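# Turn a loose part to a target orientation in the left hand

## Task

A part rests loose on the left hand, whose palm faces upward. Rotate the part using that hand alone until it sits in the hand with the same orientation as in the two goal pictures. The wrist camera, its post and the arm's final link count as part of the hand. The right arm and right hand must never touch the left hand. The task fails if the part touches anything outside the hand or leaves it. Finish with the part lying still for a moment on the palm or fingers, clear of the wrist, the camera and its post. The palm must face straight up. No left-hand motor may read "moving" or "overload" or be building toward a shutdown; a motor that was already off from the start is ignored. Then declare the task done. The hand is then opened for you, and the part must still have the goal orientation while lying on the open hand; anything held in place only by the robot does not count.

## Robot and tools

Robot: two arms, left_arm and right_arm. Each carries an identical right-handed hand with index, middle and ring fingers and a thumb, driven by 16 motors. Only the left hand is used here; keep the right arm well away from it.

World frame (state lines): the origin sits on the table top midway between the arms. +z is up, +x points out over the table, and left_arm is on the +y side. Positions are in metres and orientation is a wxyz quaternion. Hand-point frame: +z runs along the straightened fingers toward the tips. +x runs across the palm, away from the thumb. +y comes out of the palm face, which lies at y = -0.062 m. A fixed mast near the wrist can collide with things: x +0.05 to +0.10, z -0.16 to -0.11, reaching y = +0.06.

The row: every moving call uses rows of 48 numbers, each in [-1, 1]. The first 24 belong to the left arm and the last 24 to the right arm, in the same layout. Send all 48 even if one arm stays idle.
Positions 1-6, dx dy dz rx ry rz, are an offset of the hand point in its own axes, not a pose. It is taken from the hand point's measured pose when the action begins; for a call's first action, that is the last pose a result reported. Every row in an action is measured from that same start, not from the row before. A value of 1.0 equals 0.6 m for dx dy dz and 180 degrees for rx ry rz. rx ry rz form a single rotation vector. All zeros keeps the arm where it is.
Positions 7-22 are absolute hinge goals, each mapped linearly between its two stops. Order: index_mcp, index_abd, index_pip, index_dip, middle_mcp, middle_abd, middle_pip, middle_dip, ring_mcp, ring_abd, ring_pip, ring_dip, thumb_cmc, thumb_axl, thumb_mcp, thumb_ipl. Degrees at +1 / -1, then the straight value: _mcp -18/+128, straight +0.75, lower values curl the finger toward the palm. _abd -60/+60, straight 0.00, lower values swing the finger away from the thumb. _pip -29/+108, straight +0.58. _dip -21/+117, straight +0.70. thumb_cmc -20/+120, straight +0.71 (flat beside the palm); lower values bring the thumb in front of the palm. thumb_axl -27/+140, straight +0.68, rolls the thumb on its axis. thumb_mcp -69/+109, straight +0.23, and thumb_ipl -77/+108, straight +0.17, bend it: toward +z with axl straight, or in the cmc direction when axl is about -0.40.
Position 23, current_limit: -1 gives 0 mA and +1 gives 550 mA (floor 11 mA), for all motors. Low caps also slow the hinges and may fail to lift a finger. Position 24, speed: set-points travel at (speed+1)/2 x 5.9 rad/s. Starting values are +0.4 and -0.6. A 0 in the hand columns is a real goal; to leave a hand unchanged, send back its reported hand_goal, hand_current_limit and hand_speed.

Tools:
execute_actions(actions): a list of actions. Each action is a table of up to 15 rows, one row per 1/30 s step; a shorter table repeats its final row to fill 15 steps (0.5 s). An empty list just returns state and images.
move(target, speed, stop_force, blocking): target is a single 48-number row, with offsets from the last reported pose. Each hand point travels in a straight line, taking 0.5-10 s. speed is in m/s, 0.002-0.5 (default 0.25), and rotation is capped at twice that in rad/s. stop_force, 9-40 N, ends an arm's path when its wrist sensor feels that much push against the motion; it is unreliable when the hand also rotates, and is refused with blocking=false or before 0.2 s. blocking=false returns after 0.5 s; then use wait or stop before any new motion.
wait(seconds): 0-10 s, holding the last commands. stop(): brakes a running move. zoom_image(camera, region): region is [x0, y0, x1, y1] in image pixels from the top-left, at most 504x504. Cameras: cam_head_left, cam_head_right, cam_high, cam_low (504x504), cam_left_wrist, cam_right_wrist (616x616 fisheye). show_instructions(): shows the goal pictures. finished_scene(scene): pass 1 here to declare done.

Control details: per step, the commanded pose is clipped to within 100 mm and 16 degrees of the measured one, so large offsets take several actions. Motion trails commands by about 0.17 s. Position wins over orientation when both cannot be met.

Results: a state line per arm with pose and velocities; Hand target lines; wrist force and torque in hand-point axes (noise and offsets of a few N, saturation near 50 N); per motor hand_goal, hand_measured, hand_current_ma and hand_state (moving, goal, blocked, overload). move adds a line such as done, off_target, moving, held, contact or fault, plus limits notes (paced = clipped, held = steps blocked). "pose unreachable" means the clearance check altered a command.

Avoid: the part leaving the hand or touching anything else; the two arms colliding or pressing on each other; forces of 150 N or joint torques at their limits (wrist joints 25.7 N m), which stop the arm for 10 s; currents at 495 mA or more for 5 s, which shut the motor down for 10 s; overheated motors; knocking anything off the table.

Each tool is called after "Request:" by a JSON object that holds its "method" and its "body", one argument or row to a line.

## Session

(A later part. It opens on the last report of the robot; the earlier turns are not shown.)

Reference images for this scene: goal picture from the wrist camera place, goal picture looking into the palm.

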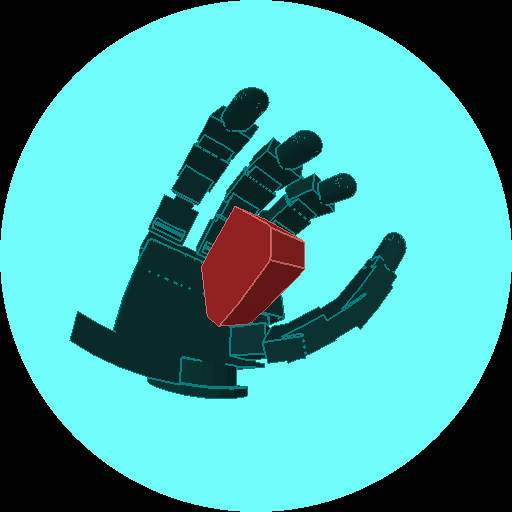

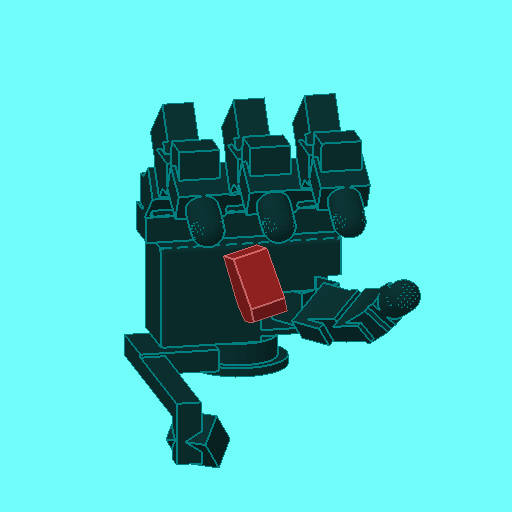

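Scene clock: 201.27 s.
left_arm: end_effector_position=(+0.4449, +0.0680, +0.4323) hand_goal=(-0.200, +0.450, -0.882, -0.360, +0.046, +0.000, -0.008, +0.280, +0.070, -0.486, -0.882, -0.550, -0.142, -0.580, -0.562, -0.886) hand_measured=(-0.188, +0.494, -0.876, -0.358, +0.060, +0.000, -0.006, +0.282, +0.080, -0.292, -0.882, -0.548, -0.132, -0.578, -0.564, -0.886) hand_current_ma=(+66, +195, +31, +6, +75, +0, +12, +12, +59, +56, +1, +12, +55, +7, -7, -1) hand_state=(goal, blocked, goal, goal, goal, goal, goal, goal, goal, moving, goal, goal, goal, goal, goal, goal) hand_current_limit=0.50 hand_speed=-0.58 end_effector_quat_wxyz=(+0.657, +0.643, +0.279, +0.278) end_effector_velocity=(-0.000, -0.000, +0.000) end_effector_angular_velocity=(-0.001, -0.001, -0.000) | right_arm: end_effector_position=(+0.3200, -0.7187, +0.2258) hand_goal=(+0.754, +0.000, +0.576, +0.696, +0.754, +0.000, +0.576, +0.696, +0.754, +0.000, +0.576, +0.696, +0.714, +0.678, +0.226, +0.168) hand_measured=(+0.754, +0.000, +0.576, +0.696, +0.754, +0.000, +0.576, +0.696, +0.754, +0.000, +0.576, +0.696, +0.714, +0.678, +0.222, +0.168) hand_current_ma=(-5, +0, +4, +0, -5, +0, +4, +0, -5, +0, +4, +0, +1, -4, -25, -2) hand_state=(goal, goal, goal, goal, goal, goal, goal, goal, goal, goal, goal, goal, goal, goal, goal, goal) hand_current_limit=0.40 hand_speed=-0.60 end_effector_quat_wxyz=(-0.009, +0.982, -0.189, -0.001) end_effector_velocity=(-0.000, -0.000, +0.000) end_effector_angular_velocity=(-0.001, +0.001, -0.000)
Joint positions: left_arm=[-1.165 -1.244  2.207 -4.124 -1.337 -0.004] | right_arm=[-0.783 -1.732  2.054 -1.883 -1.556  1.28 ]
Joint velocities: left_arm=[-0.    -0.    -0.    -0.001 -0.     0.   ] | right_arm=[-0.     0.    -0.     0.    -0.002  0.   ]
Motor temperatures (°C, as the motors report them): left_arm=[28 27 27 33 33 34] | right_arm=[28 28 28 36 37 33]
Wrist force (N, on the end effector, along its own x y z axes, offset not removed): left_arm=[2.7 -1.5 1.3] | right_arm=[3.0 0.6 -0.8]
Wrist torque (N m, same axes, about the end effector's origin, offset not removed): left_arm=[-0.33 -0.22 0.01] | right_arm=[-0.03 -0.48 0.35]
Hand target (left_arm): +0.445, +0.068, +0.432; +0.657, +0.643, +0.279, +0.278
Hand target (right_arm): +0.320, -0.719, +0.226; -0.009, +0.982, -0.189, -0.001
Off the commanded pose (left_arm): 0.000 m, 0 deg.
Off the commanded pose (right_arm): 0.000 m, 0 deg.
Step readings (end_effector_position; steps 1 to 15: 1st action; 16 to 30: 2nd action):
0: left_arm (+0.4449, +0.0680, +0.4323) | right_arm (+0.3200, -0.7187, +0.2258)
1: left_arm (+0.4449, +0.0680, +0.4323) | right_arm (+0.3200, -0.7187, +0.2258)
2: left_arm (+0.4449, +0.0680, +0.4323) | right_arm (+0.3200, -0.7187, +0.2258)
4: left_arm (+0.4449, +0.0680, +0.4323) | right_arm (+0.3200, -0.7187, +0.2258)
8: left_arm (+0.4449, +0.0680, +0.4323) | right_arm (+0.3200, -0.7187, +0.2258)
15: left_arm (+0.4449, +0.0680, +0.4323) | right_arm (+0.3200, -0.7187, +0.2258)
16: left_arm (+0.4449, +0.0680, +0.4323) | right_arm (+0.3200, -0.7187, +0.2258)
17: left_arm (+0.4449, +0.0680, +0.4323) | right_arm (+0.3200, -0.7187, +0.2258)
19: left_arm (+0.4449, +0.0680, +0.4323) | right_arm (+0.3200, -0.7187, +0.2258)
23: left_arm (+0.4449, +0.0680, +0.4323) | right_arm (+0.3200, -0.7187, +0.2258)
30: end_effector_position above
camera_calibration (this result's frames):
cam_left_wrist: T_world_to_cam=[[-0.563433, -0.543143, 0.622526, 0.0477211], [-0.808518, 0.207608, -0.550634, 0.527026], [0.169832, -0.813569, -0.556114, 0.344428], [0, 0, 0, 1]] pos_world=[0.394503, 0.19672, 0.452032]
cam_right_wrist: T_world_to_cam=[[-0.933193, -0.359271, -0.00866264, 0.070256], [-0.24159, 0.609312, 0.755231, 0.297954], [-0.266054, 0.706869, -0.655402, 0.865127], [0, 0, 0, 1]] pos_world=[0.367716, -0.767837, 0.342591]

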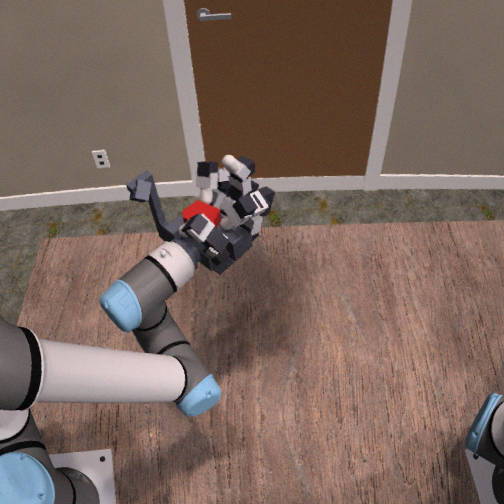

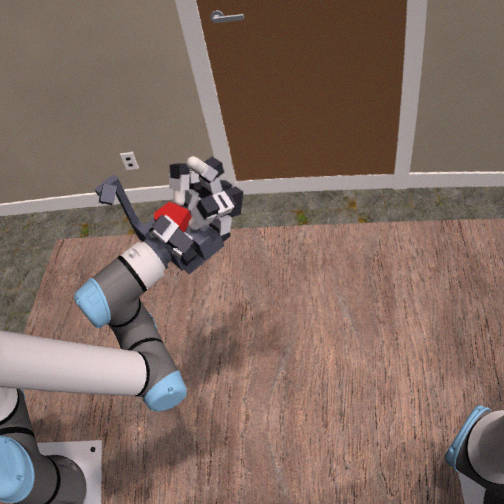

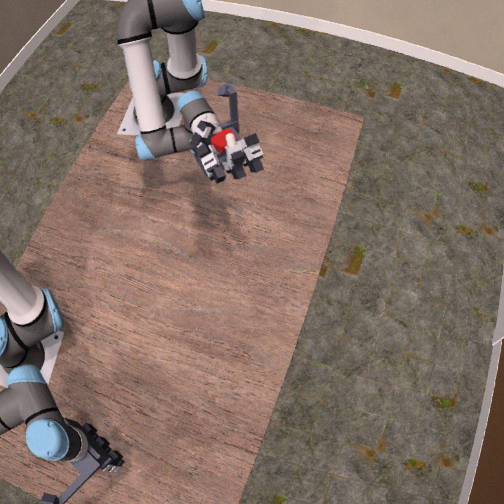

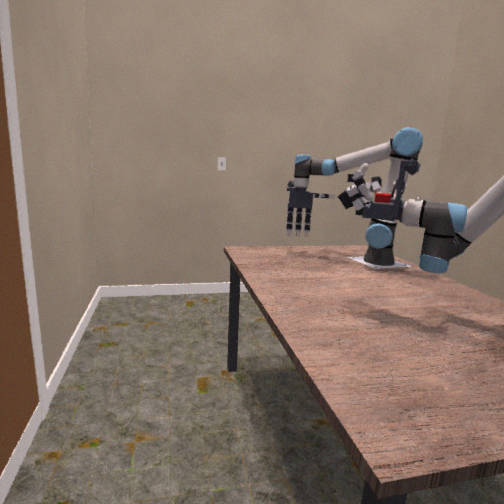

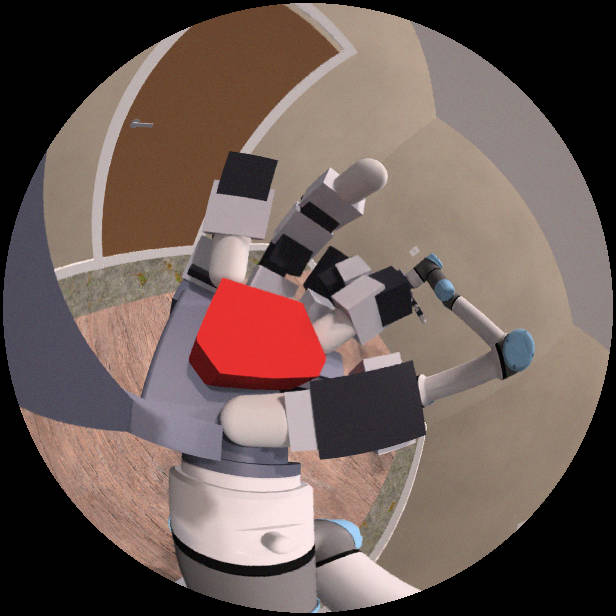

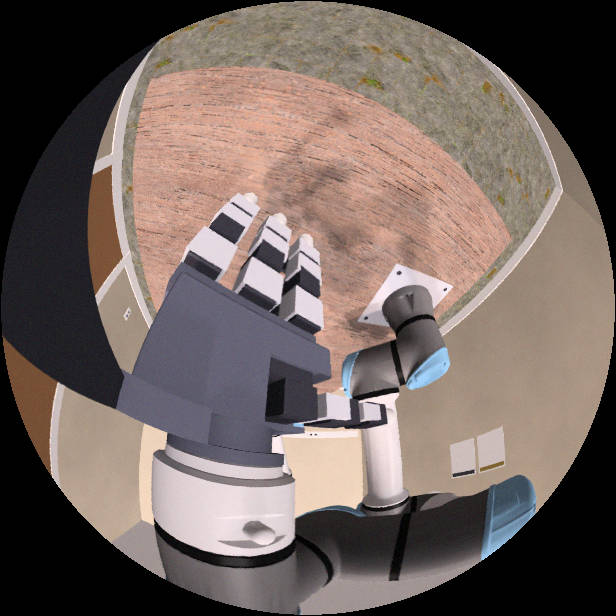

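Request:
{"method": "execute_actions", "body": {
  "actions": [
    [[0,0,0,0,0,0, -0.10,0.45,-0.883,-0.36, 0.046,0,-0.008,0.28, -0.04,-0.487,-0.883,-0.50, -0.143,-0.461,-0.562,-0.887, 0.4,-0.82, 0,0,0,0,0,0, 0.754,0,0.576,0.696, 0.754,0,0.576,0.696, 0.754,0,0.576,0.696, 0.714,0.678,0.226,0.168, 0.4,-0.6]]
  ]
}}

Request:
{"method": "zoom_image", "body": {
  "camera": "cam_left_wrist",
  "region": [140, 190, 420, 470]
}}

Scene clock: 207.23 s.
left_arm: end_effector_position=(+0.4449, +0.0680, +0.4323) hand_goal=(-0.100, +0.450, -0.882, -0.360, +0.046, +0.000, -0.008, +0.280, -0.040, -0.486, -0.882, -0.500, -0.142, -0.460, -0.562, -0.886) hand_measured=(-0.100, +0.454, -0.882, -0.358, +0.060, +0.000, -0.006, +0.282, -0.018, -0.484, -0.882, -0.504, -0.142, -0.498, -0.564, -0.886) hand_current_ma=(-1, +19, +1, +7, +75, +0, +12, +12, +119, +5, +1, -25, +5, -255, -12, -5) hand_state=(goal, goal, goal, goal, goal, goal, goal, goal, blocked, goal, goal, goal, goal, blocked, goal, goal) hand_current_limit=0.40 hand_speed=-0.82 end_effector_quat_wxyz=(+0.657, +0.643, +0.279, +0.278) end_effector_velocity=(-0.000, -0.000, +0.001) end_effector_angular_velocity=(-0.001, -0.002, -0.000) | right_arm: end_effector_position=(+0.3200, -0.7187, +0.2258) hand_goal=(+0.754, +0.000, +0.576, +0.696, +0.754, +0.000, +0.576, +0.696, +0.754, +0.000, +0.576, +0.696, +0.714, +0.678, +0.226, +0.168) hand_measured=(+0.754, +0.000, +0.576, +0.696, +0.754, +0.000, +0.576, +0.696, +0.754, +0.000, +0.576, +0.696, +0.714, +0.678, +0.222, +0.168) hand_current_ma=(-5, +0, +4, +0, -5, +0, +4, +0, -5, +0, +4, +0, +1, -4, -25, -2) hand_state=(goal, goal, goal, goal, goal, goal, goal, goal, goal, goal, goal, goal, goal, goal, goal, goal) hand_current_limit=0.40 hand_speed=-0.60 end_effector_quat_wxyz=(-0.009, +0.982, -0.189, -0.001) end_effector_velocity=(-0.000, -0.000, -0.000) end_effector_angular_velocity=(-0.001, +0.002, +0.001)
Joint positions: left_arm=[-1.165 -1.244  2.207 -4.124 -1.337 -0.004] | right_arm=[-0.783 -1.732  2.054 -1.883 -1.556  1.28 ]
Joint velocities: left_arm=[-0.    -0.    -0.002 -0.001 -0.     0.001] | right_arm=[ 0.     0.001 -0.    -0.    -0.002 -0.001]
Motor temperatures (°C, as the motors report them): left_arm=[28 27 27 33 33 34] | right_arm=[28 28 28 36 37 33]
Wrist force (N, on the end effector, along its own x y z axes, offset not removed): left_arm=[1.3 -0.3 1.3] | right_arm=[3.1 0.5 1.0]
Wrist torque (N m, same axes, about the end effector's origin, offset not removed): left_arm=[-0.15 -0.13 -0.09] | right_arm=[-0.25 -0.43 0.25]
Hand target (left_arm): +0.445, +0.068, +0.432; +0.657, +0.643, +0.279, +0.278
Hand target (right_arm): +0.320, -0.719, +0.226; -0.009, +0.982, -0.189, -0.001
Off the commanded pose (left_arm): 0.000 m, 0 deg.
Off the commanded pose (right_arm): 0.000 m, 0 deg.
Step readings (end_effector_position):
0: left_arm (+0.4449, +0.0680, +0.4323) | right_arm (+0.3200, -0.7187, +0.2258)
1: left_arm (+0.4449, +0.0680, +0.4323) | right_arm (+0.3200, -0.7187, +0.2258)
2: left_arm (+0.4449, +0.0680, +0.4323) | right_arm (+0.3200, -0.7187, +0.2258)
4: left_arm (+0.4449, +0.0680, +0.4323) | right_arm (+0.3200, -0.7187, +0.2258)
8: left_arm (+0.4449, +0.0680, +0.4323) | right_arm (+0.3200, -0.7187, +0.2258)
15: end_effector_position above
camera_calibration (this result's frames):
cam_left_wrist: T_world_to_cam=[[-0.563432, -0.543144, 0.622526, 0.0477212], [-0.808518, 0.207608, -0.550634, 0.527026], [0.169832, -0.813569, -0.556114, 0.344428], [0, 0, 0, 1]] pos_world=[0.394503, 0.19672, 0.452032]
cam_right_wrist: T_world_to_cam=[[-0.933193, -0.359271, -0.00866278, 0.070256], [-0.24159, 0.609311, 0.755231, 0.297953], [-0.266054, 0.706869, -0.655402, 0.865127], [0, 0, 0, 1]] pos_world=[0.367716, -0.767837, 0.342591]

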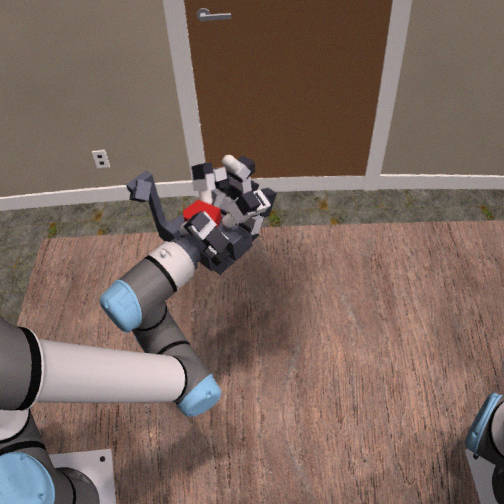

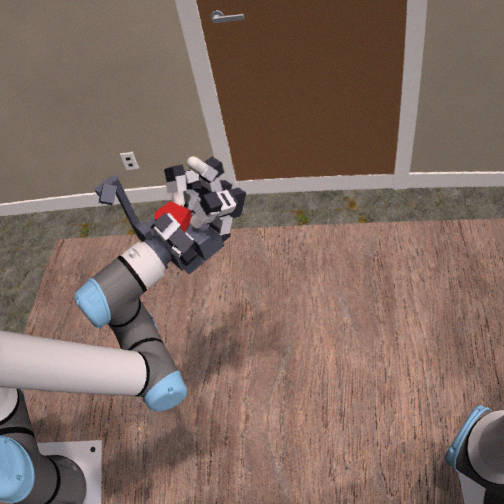

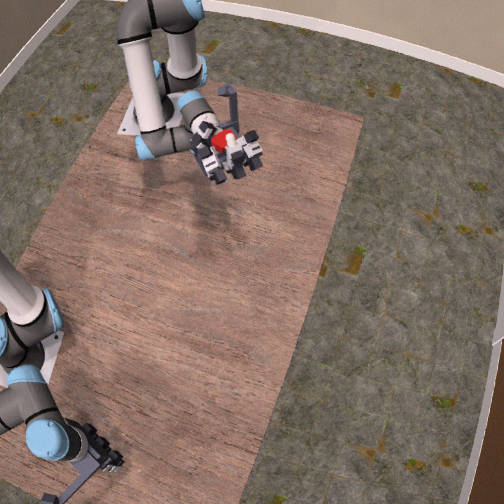

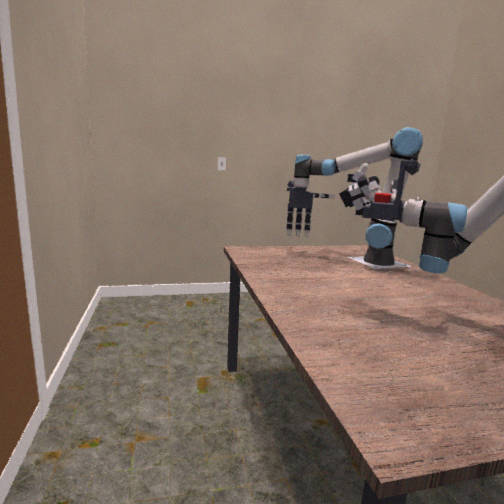

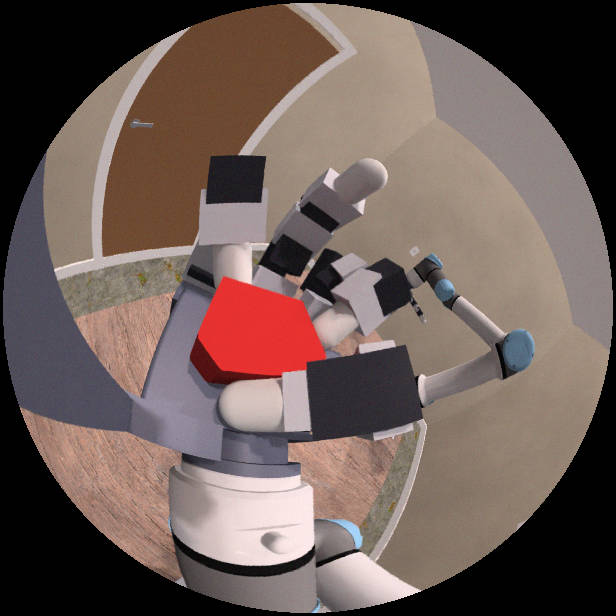

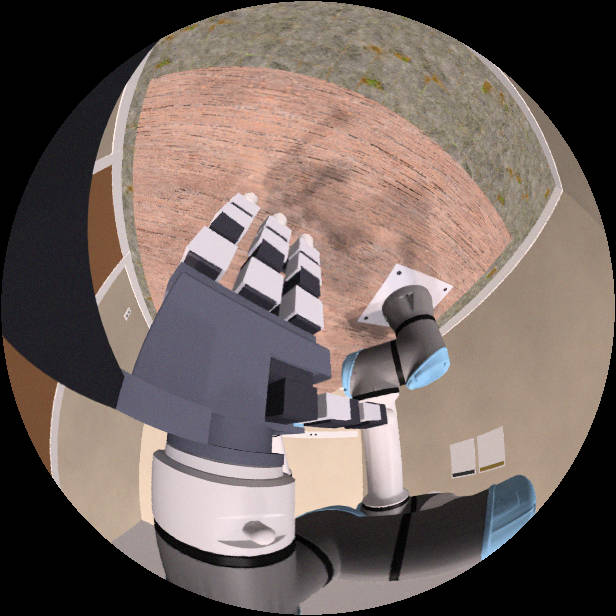

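Region (140, 190, 420, 470) of cam_left_wrist's 616x616 image, scaled by 1.800, with more detail than that image has.

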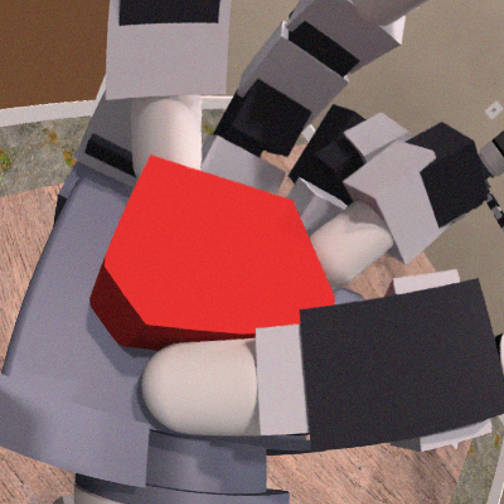

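Request:
{"method": "execute_actions", "body": {
  "actions": [
    [[0,0,0,0,0,0, -0.10,0.45,-0.883,-0.36, 0.046,0,-0.008,0.28, -0.01,-0.533,-0.737,-0.536, -0.143,-0.441,-0.445,-0.837, 0.4,-0.85, 0,0,0,0,0,0, 0.754,0,0.576,0.696, 0.754,0,0.576,0.696, 0.754,0,0.576,0.696, 0.714,0.678,0.226,0.168, 0.4,-0.6]]
  ]
}}

Request:
{"method": "zoom_image", "body": {
  "camera": "cam_left_wrist",
  "region": [140, 190, 420, 470]
}}

Request:
{"method": "zoom_image", "body": {
  "camera": "cam_head_right",
  "region": [120, 140, 260, 280]
}}

Scene clock: 215.43 s.
left_arm: end_effector_position=(+0.4449, +0.0680, +0.4323) hand_goal=(-0.100, +0.450, -0.882, -0.360, +0.046, +0.000, -0.008, +0.280, -0.010, -0.532, -0.736, -0.536, -0.142, -0.440, -0.444, -0.836) hand_measured=(-0.100, +0.454, -0.882, -0.358, +0.060, +0.000, -0.006, +0.282, +0.006, -0.530, -0.758, -0.550, -0.142, -0.476, -0.456, -0.846) hand_current_ma=(-1, +19, +1, +7, +75, +0, +12, +12, +94, +13, -98, -81, +5, -246, -41, -69) hand_state=(goal, goal, goal, goal, goal, goal, goal, goal, goal, goal, moving, goal, goal, blocked, moving, goal) hand_current_limit=0.40 hand_speed=-0.85 end_effector_quat_wxyz=(+0.657, +0.643, +0.279, +0.278) end_effector_velocity=(-0.000, -0.000, -0.001) end_effector_angular_velocity=(+0.001, +0.001, -0.000) | right_arm: end_effector_position=(+0.3200, -0.7187, +0.2258) hand_goal=(+0.754, +0.000, +0.576, +0.696, +0.754, +0.000, +0.576, +0.696, +0.754, +0.000, +0.576, +0.696, +0.714, +0.678, +0.226, +0.168) hand_measured=(+0.754, +0.000, +0.576, +0.696, +0.754, +0.000, +0.576, +0.696, +0.754, +0.000, +0.576, +0.696, +0.714, +0.678, +0.222, +0.168) hand_current_ma=(-5, +0, +4, +0, -5, +0, +4, +0, -5, +0, +4, +0, +1, -4, -25, -2) hand_state=(goal, goal, goal, goal, goal, goal, goal, goal, goal, goal, goal, goal, goal, goal, goal, goal) hand_current_limit=0.40 hand_speed=-0.60 end_effector_quat_wxyz=(-0.009, +0.982, -0.189, -0.001) end_effector_velocity=(-0.000, -0.000, +0.000) end_effector_angular_velocity=(-0.000, +0.000, +0.000)
Joint positions: left_arm=[-1.165 -1.244  2.207 -4.124 -1.337 -0.004] | right_arm=[-0.783 -1.732  2.054 -1.883 -1.556  1.28 ]
Joint velocities: left_arm=[-0.    -0.     0.001  0.     0.    -0.   ] | right_arm=[ 0. -0.  0. -0. -0. -0.]
Motor temperatures (°C, as the motors report them): left_arm=[28 27 27 33 33 34] | right_arm=[28 28 28 36 37 33]
Wrist force (N, on the end effector, along its own x y z axes, offset not removed): left_arm=[0.5 -0.1 0.0] | right_arm=[3.9 2.5 0.0]
Wrist torque (N m, same axes, about the end effector's origin, offset not removed): left_arm=[-0.15 0.09 -0.07] | right_arm=[0.20 -0.53 0.50]
Hand target (left_arm): +0.445, +0.068, +0.432; +0.657, +0.643, +0.279, +0.278
Hand target (right_arm): +0.320, -0.719, +0.226; -0.009, +0.982, -0.189, -0.001
Off the commanded pose (left_arm): 0.000 m, 0 deg.
Off the commanded pose (right_arm): 0.000 m, 0 deg.
Step readings (end_effector_position):
0: left_arm (+0.4449, +0.0680, +0.4323) | right_arm (+0.3200, -0.7187, +0.2258)
1: left_arm (+0.4449, +0.0680, +0.4323) | right_arm (+0.3200, -0.7187, +0.2258)
2: left_arm (+0.4449, +0.0680, +0.4323) | right_arm (+0.3200, -0.7187, +0.2258)
4: left_arm (+0.4449, +0.0680, +0.4323) | right_arm (+0.3200, -0.7187, +0.2258)
8: left_arm (+0.4449, +0.0680, +0.4323) | right_arm (+0.3200, -0.7187, +0.2258)
15: end_effector_position above
camera_calibration (this result's frames):
cam_left_wrist: T_world_to_cam=[[-0.563432, -0.543144, 0.622526, 0.0477211], [-0.808518, 0.207608, -0.550634, 0.527026], [0.169832, -0.813569, -0.556114, 0.344428], [0, 0, 0, 1]] pos_world=[0.394503, 0.19672, 0.452032]
cam_right_wrist: T_world_to_cam=[[-0.933193, -0.359271, -0.00866281, 0.070256], [-0.24159, 0.609311, 0.755231, 0.297953], [-0.266054, 0.706869, -0.655402, 0.865127], [0, 0, 0, 1]] pos_world=[0.367716, -0.767837, 0.342591]

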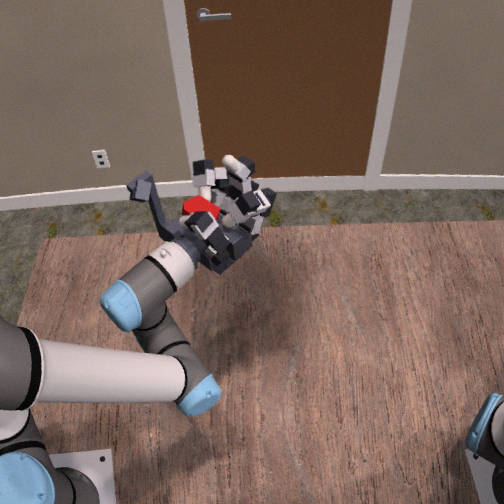

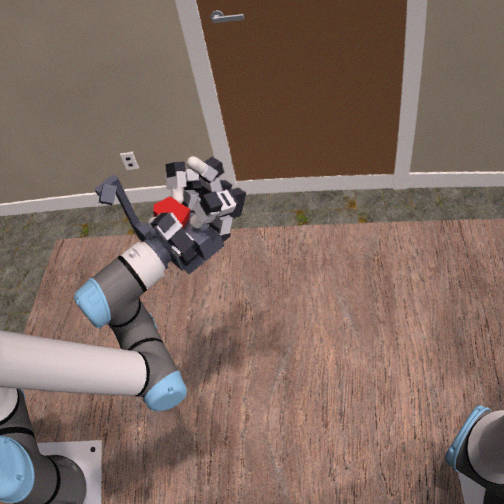

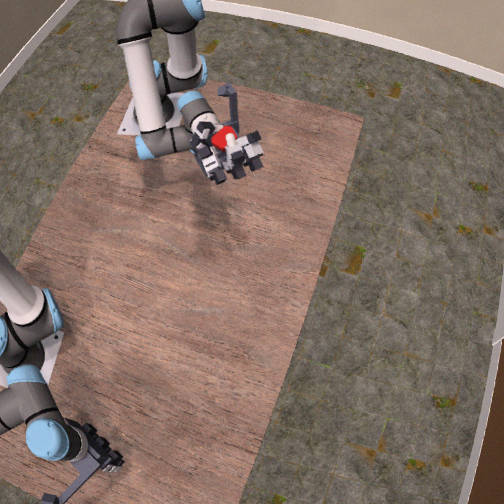

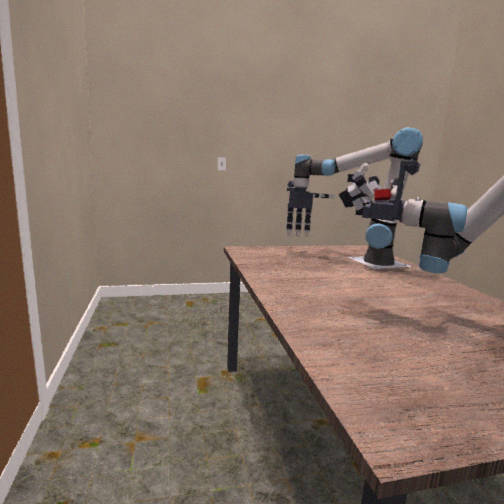

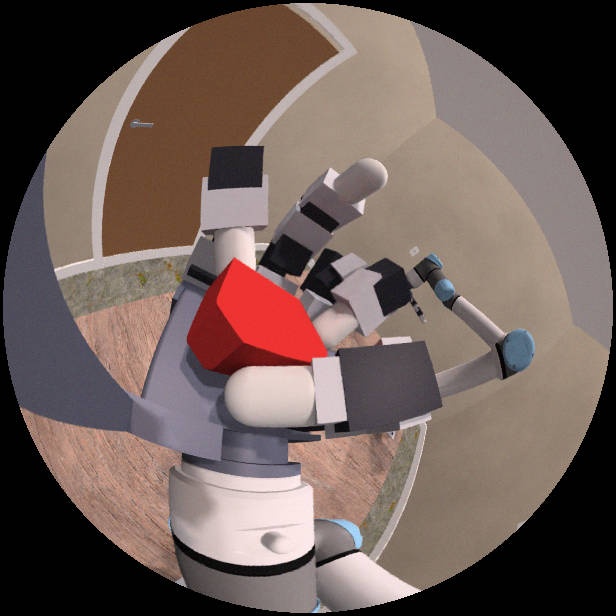

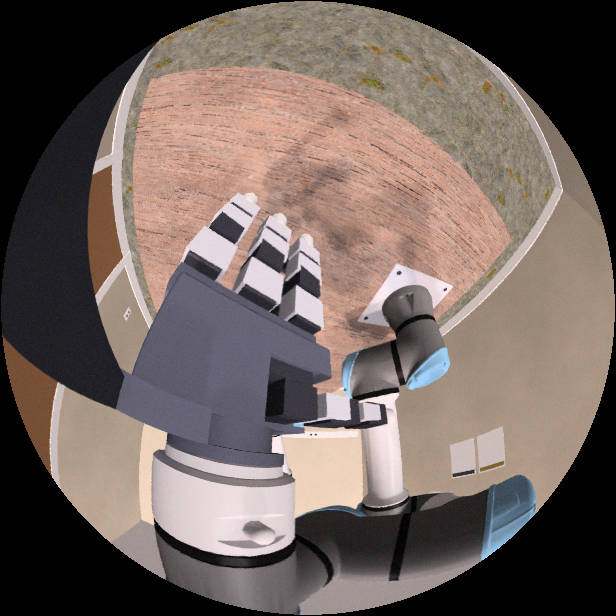

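Region (140, 190, 420, 470) of cam_left_wrist's 616x616 image, scaled by 1.800, with more detail than that image has.

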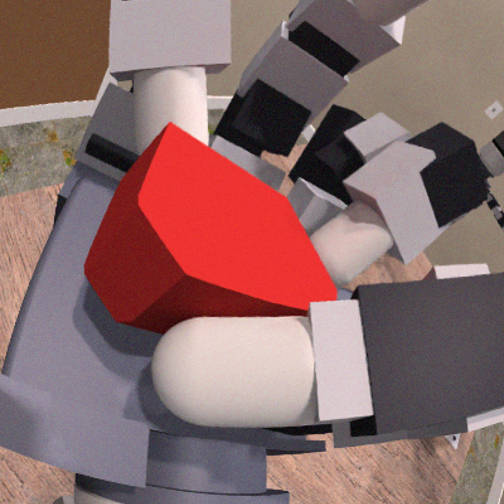

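Region (120, 140, 260, 280) of cam_head_right's 504x504 image, scaled by 3.600, with more detail than that image has.

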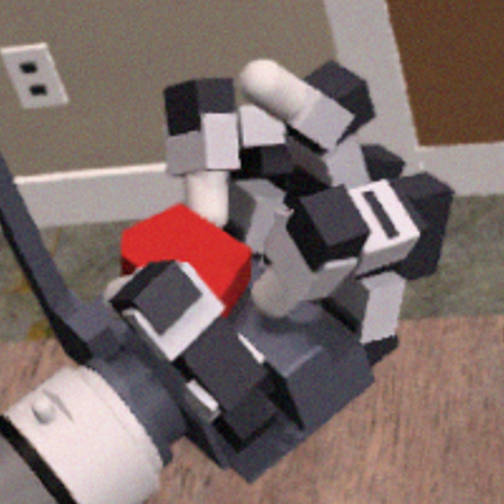

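Request:
{"method": "execute_actions", "body": {
  "actions": [
    [[0,0,0,0,0,0, -0.10,0.45,-0.883,-0.36, 0.046,0,-0.008,0.28, 0.019,-0.583,-0.623,-0.538, -0.143,-0.411,-0.388,-0.735, 0.4,-0.86, 0,0,0,0,0,0, 0.754,0,0.576,0.696, 0.754,0,0.576,0.696, 0.754,0,0.576,0.696, 0.714,0.678,0.226,0.168, 0.4,-0.6]],
    [[0,0,0,0,0,0, -0.10,0.45,-0.883,-0.36, 0.046,0,-0.008,0.28, 0.037,-0.617,-0.55,-0.538, -0.143,-0.392,-0.384,-0.636, 0.4,-0.86, 0,0,0,0,0,0, 0.754,0,0.576,0.696, 0.754,0,0.576,0.696, 0.754,0,0.576,0.696, 0.714,0.678,0.226,0.168, 0.4,-0.6]]
  ]
}}

Request:
{"method": "zoom_image", "body": {
  "camera": "cam_left_wrist",
  "region": [140, 150, 440, 450]
}}

Request:
{"method": "zoom_image", "body": {
  "camera": "cam_head_right",
  "region": [120, 140, 260, 280]
}}

Scene clock: 225.07 s.
left_arm: end_effector_position=(+0.4449, +0.0680, +0.4323) hand_goal=(-0.100, +0.450, -0.882, -0.360, +0.046, +0.000, -0.008, +0.280, +0.038, -0.616, -0.550, -0.538, -0.142, -0.392, -0.384, -0.636) hand_measured=(-0.100, +0.454, -0.882, -0.358, +0.060, +0.000, -0.006, +0.282, +0.056, -0.614, -0.562, -0.550, -0.138, -0.434, -0.386, -0.640) hand_current_ma=(-1, +19, +1, +7, +75, +0, +12, +12, +99, +9, -61, -70, +16, -288, -16, -29) hand_state=(goal, goal, goal, goal, goal, goal, goal, goal, goal, goal, goal, goal, goal, blocked, goal, moving) hand_current_limit=0.40 hand_speed=-0.86 end_effector_quat_wxyz=(+0.657, +0.643, +0.279, +0.278) end_effector_velocity=(-0.000, +0.000, +0.001) end_effector_angular_velocity=(-0.003, -0.000, -0.000) | right_arm: end_effector_position=(+0.3200, -0.7187, +0.2258) hand_goal=(+0.754, +0.000, +0.576, +0.696, +0.754, +0.000, +0.576, +0.696, +0.754, +0.000, +0.576, +0.696, +0.714, +0.678, +0.226, +0.168) hand_measured=(+0.754, +0.000, +0.576, +0.696, +0.754, +0.000, +0.576, +0.696, +0.754, +0.000, +0.576, +0.696, +0.714, +0.678, +0.222, +0.168) hand_current_ma=(-5, +0, +4, +0, -5, +0, +4, +0, -5, +0, +4, +0, +1, -4, -25, -2) hand_state=(goal, goal, goal, goal, goal, goal, goal, goal, goal, goal, goal, goal, goal, goal, goal, goal) hand_current_limit=0.40 hand_speed=-0.60 end_effector_quat_wxyz=(-0.009, +0.982, -0.189, -0.001) end_effector_velocity=(+0.000, +0.000, -0.001) end_effector_angular_velocity=(+0.002, +0.001, +0.000)
Joint positions: left_arm=[-1.165 -1.244  2.207 -4.124 -1.337 -0.004] | right_arm=[-0.783 -1.732  2.054 -1.883 -1.556  1.28 ]
Joint velocities: left_arm=[-0.    -0.001 -0.001 -0.001  0.    -0.002] | right_arm=[-0.     0.002  0.    -0.     0.001 -0.   ]
Motor temperatures (°C, as the motors report them): left_arm=[28 27 27 33 33 34] | right_arm=[28 28 28 36 37 33]
Wrist force (N, on the end effector, along its own x y z axes, offset not removed): left_arm=[1.8 -0.8 1.0] | right_arm=[1.5 -0.5 1.4]
Wrist torque (N m, same axes, about the end effector's origin, offset not removed): left_arm=[-0.24 -0.14 0.12] | right_arm=[-0.40 -0.27 0.04]
Hand target (left_arm): +0.445, +0.068, +0.432; +0.657, +0.643, +0.279, +0.278
Hand target (right_arm): +0.320, -0.719, +0.226; -0.009, +0.982, -0.189, -0.001
Off the commanded pose (left_arm): 0.000 m, 0 deg.
Off the commanded pose (right_arm): 0.000 m, 0 deg.
Step readings (end_effector_position; steps 1 to 15: 1st action; 16 to 30: 2nd action):
0: left_arm (+0.4449, +0.0680, +0.4323) | right_arm (+0.3200, -0.7187, +0.2258)
1: left_arm (+0.4449, +0.0680, +0.4323) | right_arm (+0.3200, -0.7187, +0.2258)
2: left_arm (+0.4449, +0.0680, +0.4323) | right_arm (+0.3200, -0.7187, +0.2258)
4: left_arm (+0.4449, +0.0680, +0.4323) | right_arm (+0.3200, -0.7187, +0.2258)
8: left_arm (+0.4449, +0.0680, +0.4323) | right_arm (+0.3200, -0.7187, +0.2258)
15: left_arm (+0.4449, +0.0680, +0.4323) | right_arm (+0.3200, -0.7187, +0.2258)
16: left_arm (+0.4449, +0.0680, +0.4323) | right_arm (+0.3200, -0.7187, +0.2258)
17: left_arm (+0.4449, +0.0680, +0.4323) | right_arm (+0.3200, -0.7187, +0.2258)
19: left_arm (+0.4449, +0.0680, +0.4323) | right_arm (+0.3200, -0.7187, +0.2258)
23: left_arm (+0.4449, +0.0680, +0.4323) | right_arm (+0.3200, -0.7187, +0.2258)
30: end_effector_position above
camera_calibration (this result's frames):
cam_left_wrist: T_world_to_cam=[[-0.563433, -0.543144, 0.622526, 0.0477212], [-0.808518, 0.207608, -0.550634, 0.527026], [0.169832, -0.813569, -0.556114, 0.344428], [0, 0, 0, 1]] pos_world=[0.394503, 0.19672, 0.452032]
cam_right_wrist: T_world_to_cam=[[-0.933193, -0.359271, -0.00866263, 0.070256], [-0.24159, 0.609312, 0.755231, 0.297954], [-0.266054, 0.706869, -0.655402, 0.865127], [0, 0, 0, 1]] pos_world=[0.367716, -0.767837, 0.342591]

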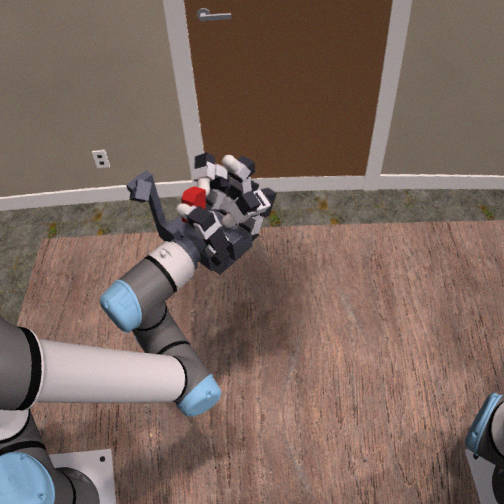

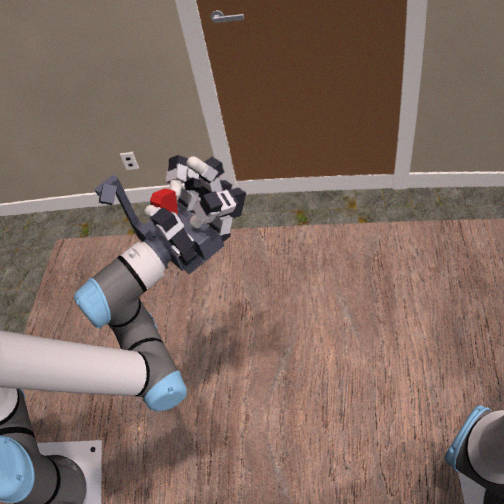

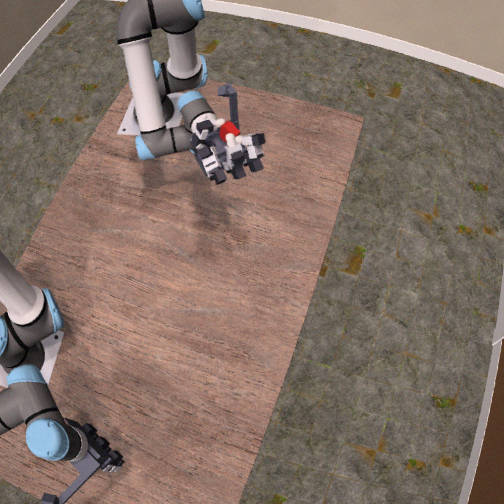

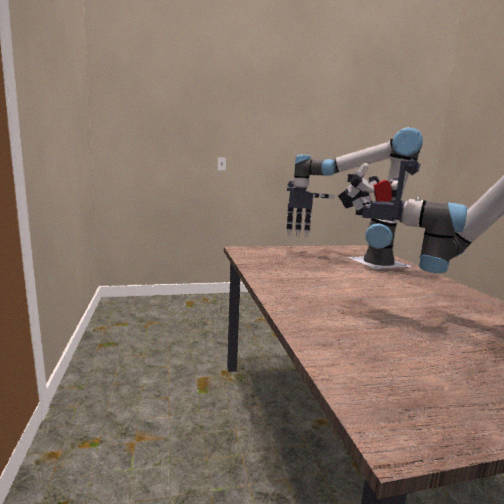

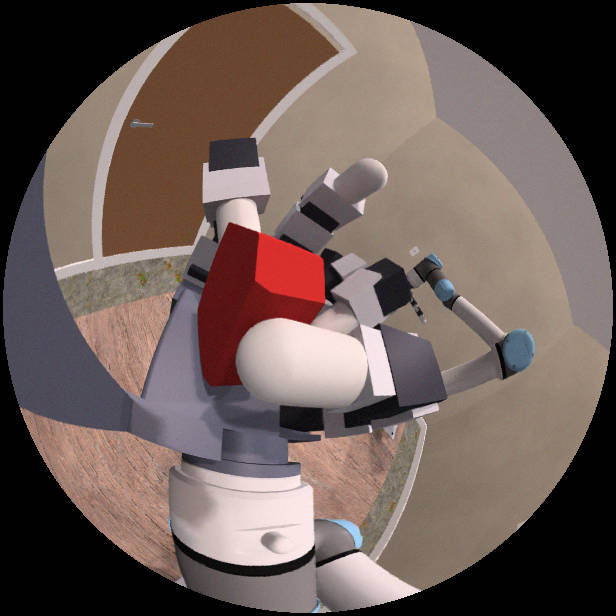

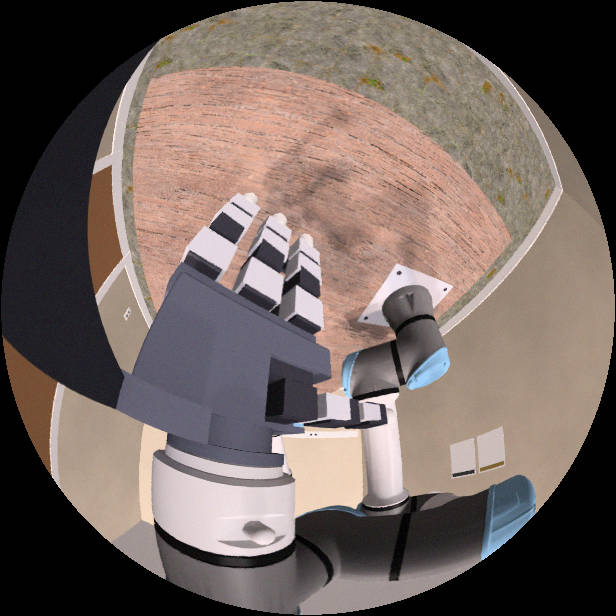

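Region (140, 150, 440, 450) of cam_left_wrist's 616x616 image, scaled by 1.680, with more detail than that image has.

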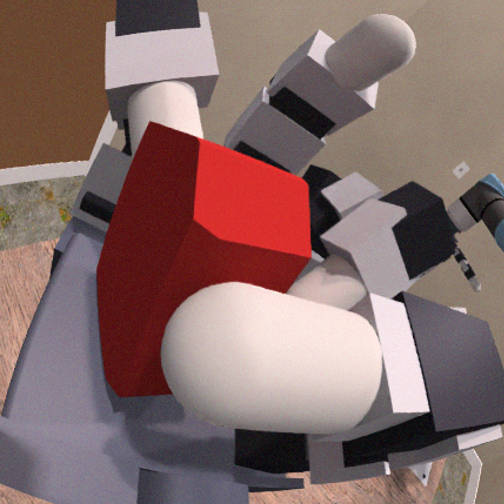

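Region (120, 140, 260, 280) of cam_head_right's 504x504 image, scaled by 3.600, with more detail than that image has.

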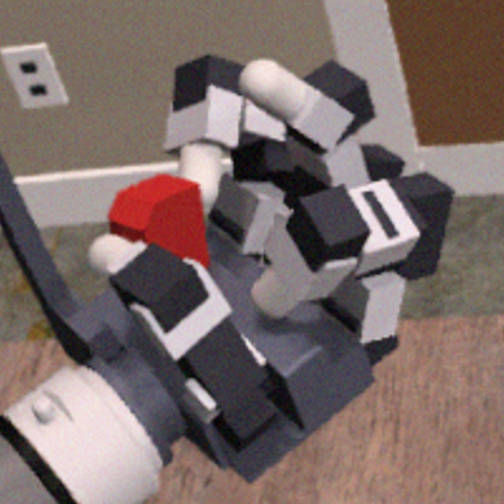

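Request:
{"method": "execute_actions", "body": {
  "actions": []
}}

Request:
{"method": "zoom_image", "body": {
  "camera": "cam_left_wrist",
  "region": [160, 200, 360, 400]
}}

Request:
{"method": "zoom_image", "body": {
  "camera": "cam_low",
  "region": [345, 155, 425, 235]
}}

Scene clock: 227.43 s.
left_arm: end_effector_position=(+0.4449, +0.0680, +0.4323) hand_goal=(-0.100, +0.450, -0.882, -0.360, +0.046, +0.000, -0.008, +0.280, +0.038, -0.616, -0.550, -0.538, -0.142, -0.392, -0.384, -0.636) hand_measured=(-0.100, +0.454, -0.882, -0.358, +0.060, +0.000, -0.006, +0.282, +0.056, -0.614, -0.562, -0.550, -0.138, -0.434, -0.386, -0.640) hand_current_ma=(-1, +19, +1, +7, +75, +0, +12, +12, +99, +9, -61, -70, +16, -288, -16, -31) hand_state=(goal, goal, goal, goal, goal, goal, goal, goal, goal, goal, goal, goal, goal, blocked, goal, goal) hand_current_limit=0.40 hand_speed=-0.86 end_effector_quat_wxyz=(+0.657, +0.643, +0.279, +0.278) end_effector_velocity=(-0.000, -0.000, +0.000) end_effector_angular_velocity=(-0.000, -0.001, -0.000) | right_arm: end_effector_position=(+0.3200, -0.7187, +0.2258) hand_goal=(+0.754, +0.000, +0.576, +0.696, +0.754, +0.000, +0.576, +0.696, +0.754, +0.000, +0.576, +0.696, +0.714, +0.678, +0.226, +0.168) hand_measured=(+0.754, +0.000, +0.576, +0.696, +0.754, +0.000, +0.576, +0.696, +0.754, +0.000, +0.576, +0.696, +0.714, +0.678, +0.222, +0.168) hand_current_ma=(-5, +0, +4, +0, -5, +0, +4, +0, -5, +0, +4, +0, +1, -4, -25, -2) hand_state=(goal, goal, goal, goal, goal, goal, goal, goal, goal, goal, goal, goal, goal, goal, goal, goal) hand_current_limit=0.40 hand_speed=-0.60 end_effector_quat_wxyz=(-0.009, +0.982, -0.189, -0.001) end_effector_velocity=(+0.000, +0.000, +0.001) end_effector_angular_velocity=(-0.000, -0.002, +0.000)
Joint positions: left_arm=[-1.165 -1.244  2.207 -4.124 -1.337 -0.004] | right_arm=[-0.783 -1.732  2.054 -1.883 -1.556  1.28 ]
Joint velocities: left_arm=[-0.    -0.    -0.001 -0.001 -0.     0.001] | right_arm=[ 0.    -0.002 -0.    -0.     0.001 -0.   ]
Motor temperatures (°C, as the motors report them): left_arm=[28 27 27 33 33 34] | right_arm=[28 28 28 36 37 33]
Wrist force (N, on the end effector, along its own x y z axes, offset not removed): left_arm=[1.2 1.1 -0.1] | right_arm=[3.8 0.1 0.7]
Wrist torque (N m, same axes, about the end effector's origin, offset not removed): left_arm=[0.04 -0.03 0.05] | right_arm=[-0.22 -0.60 0.38]
Hand target (left_arm): +0.445, +0.068, +0.432; +0.657, +0.643, +0.279, +0.278
Hand target (right_arm): +0.320, -0.719, +0.226; -0.009, +0.982, -0.189, -0.001
Off the commanded pose (left_arm): 0.000 m, 0 deg.
Off the commanded pose (right_arm): 0.000 m, 0 deg.
camera_calibration (this result's frames):
cam_left_wrist: T_world_to_cam=[[-0.563433, -0.543143, 0.622526, 0.0477212], [-0.808518, 0.207608, -0.550634, 0.527026], [0.169832, -0.813569, -0.556114, 0.344428], [0, 0, 0, 1]] pos_world=[0.394503, 0.19672, 0.452032]
cam_right_wrist: T_world_to_cam=[[-0.933193, -0.359271, -0.00866279, 0.070256], [-0.24159, 0.609311, 0.755231, 0.297953], [-0.266054, 0.706869, -0.655402, 0.865127], [0, 0, 0, 1]] pos_world=[0.367716, -0.767837, 0.342591]

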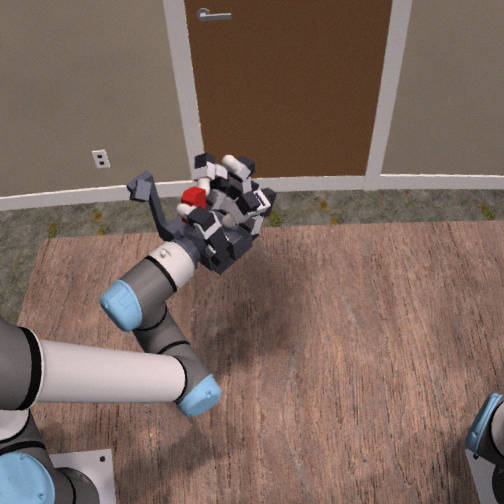

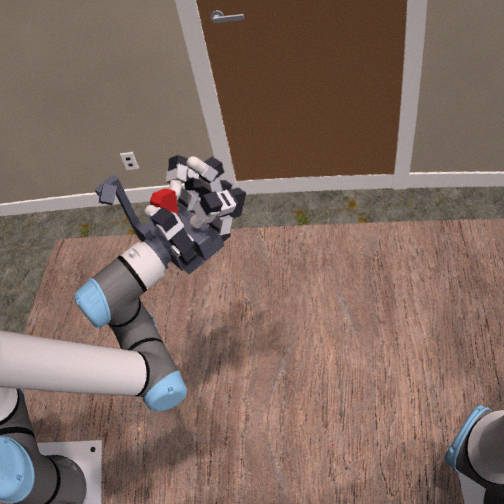

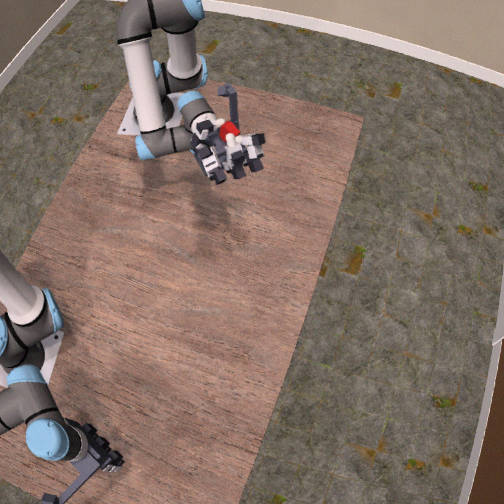

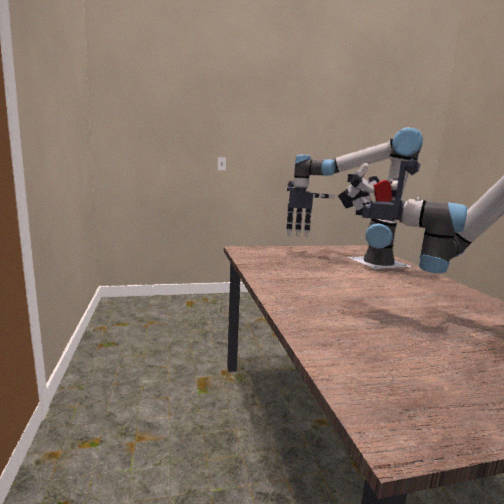

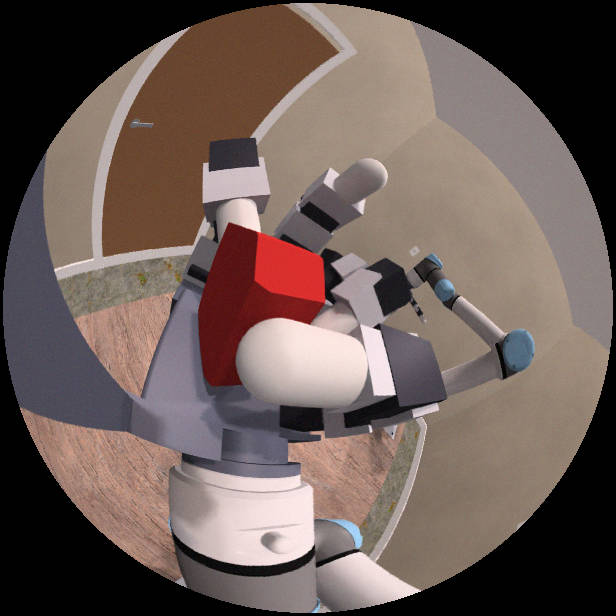

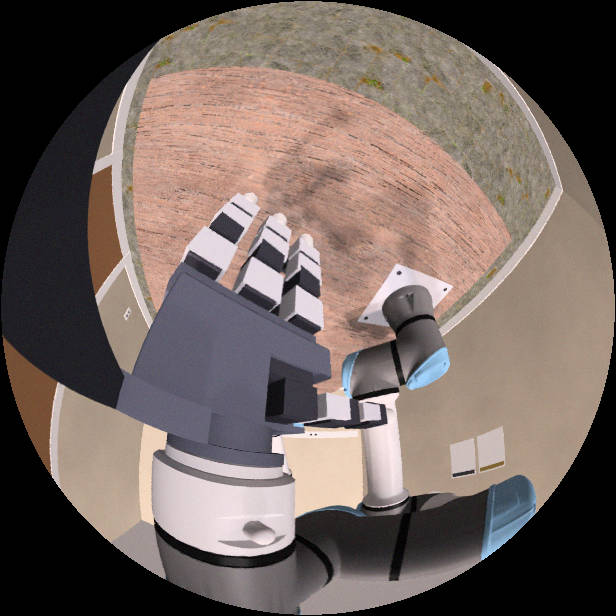

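Region (160, 200, 360, 400) of cam_left_wrist's 616x616 image, scaled by 2.520, with more detail than that image has.

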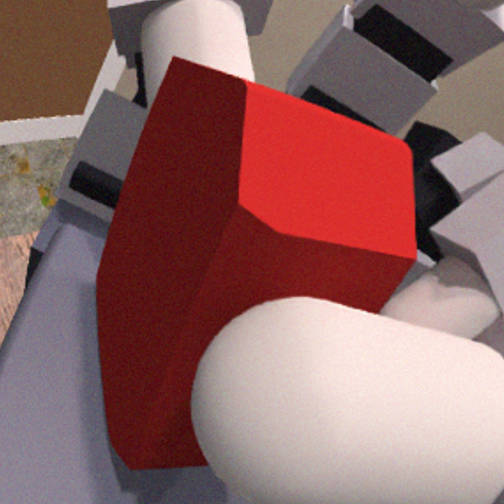

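Region (345, 155, 425, 235) of cam_low's 504x504 image, scaled by 6.300, with more detail than that image has.

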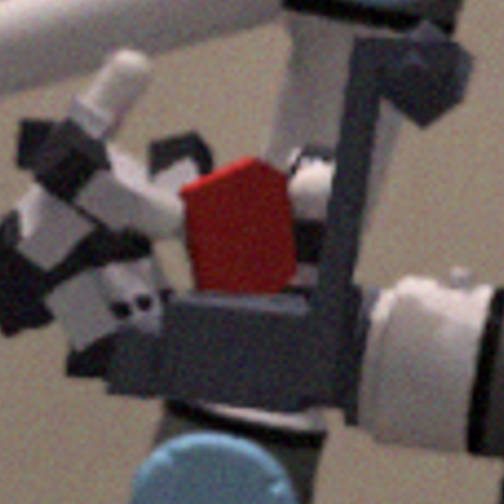

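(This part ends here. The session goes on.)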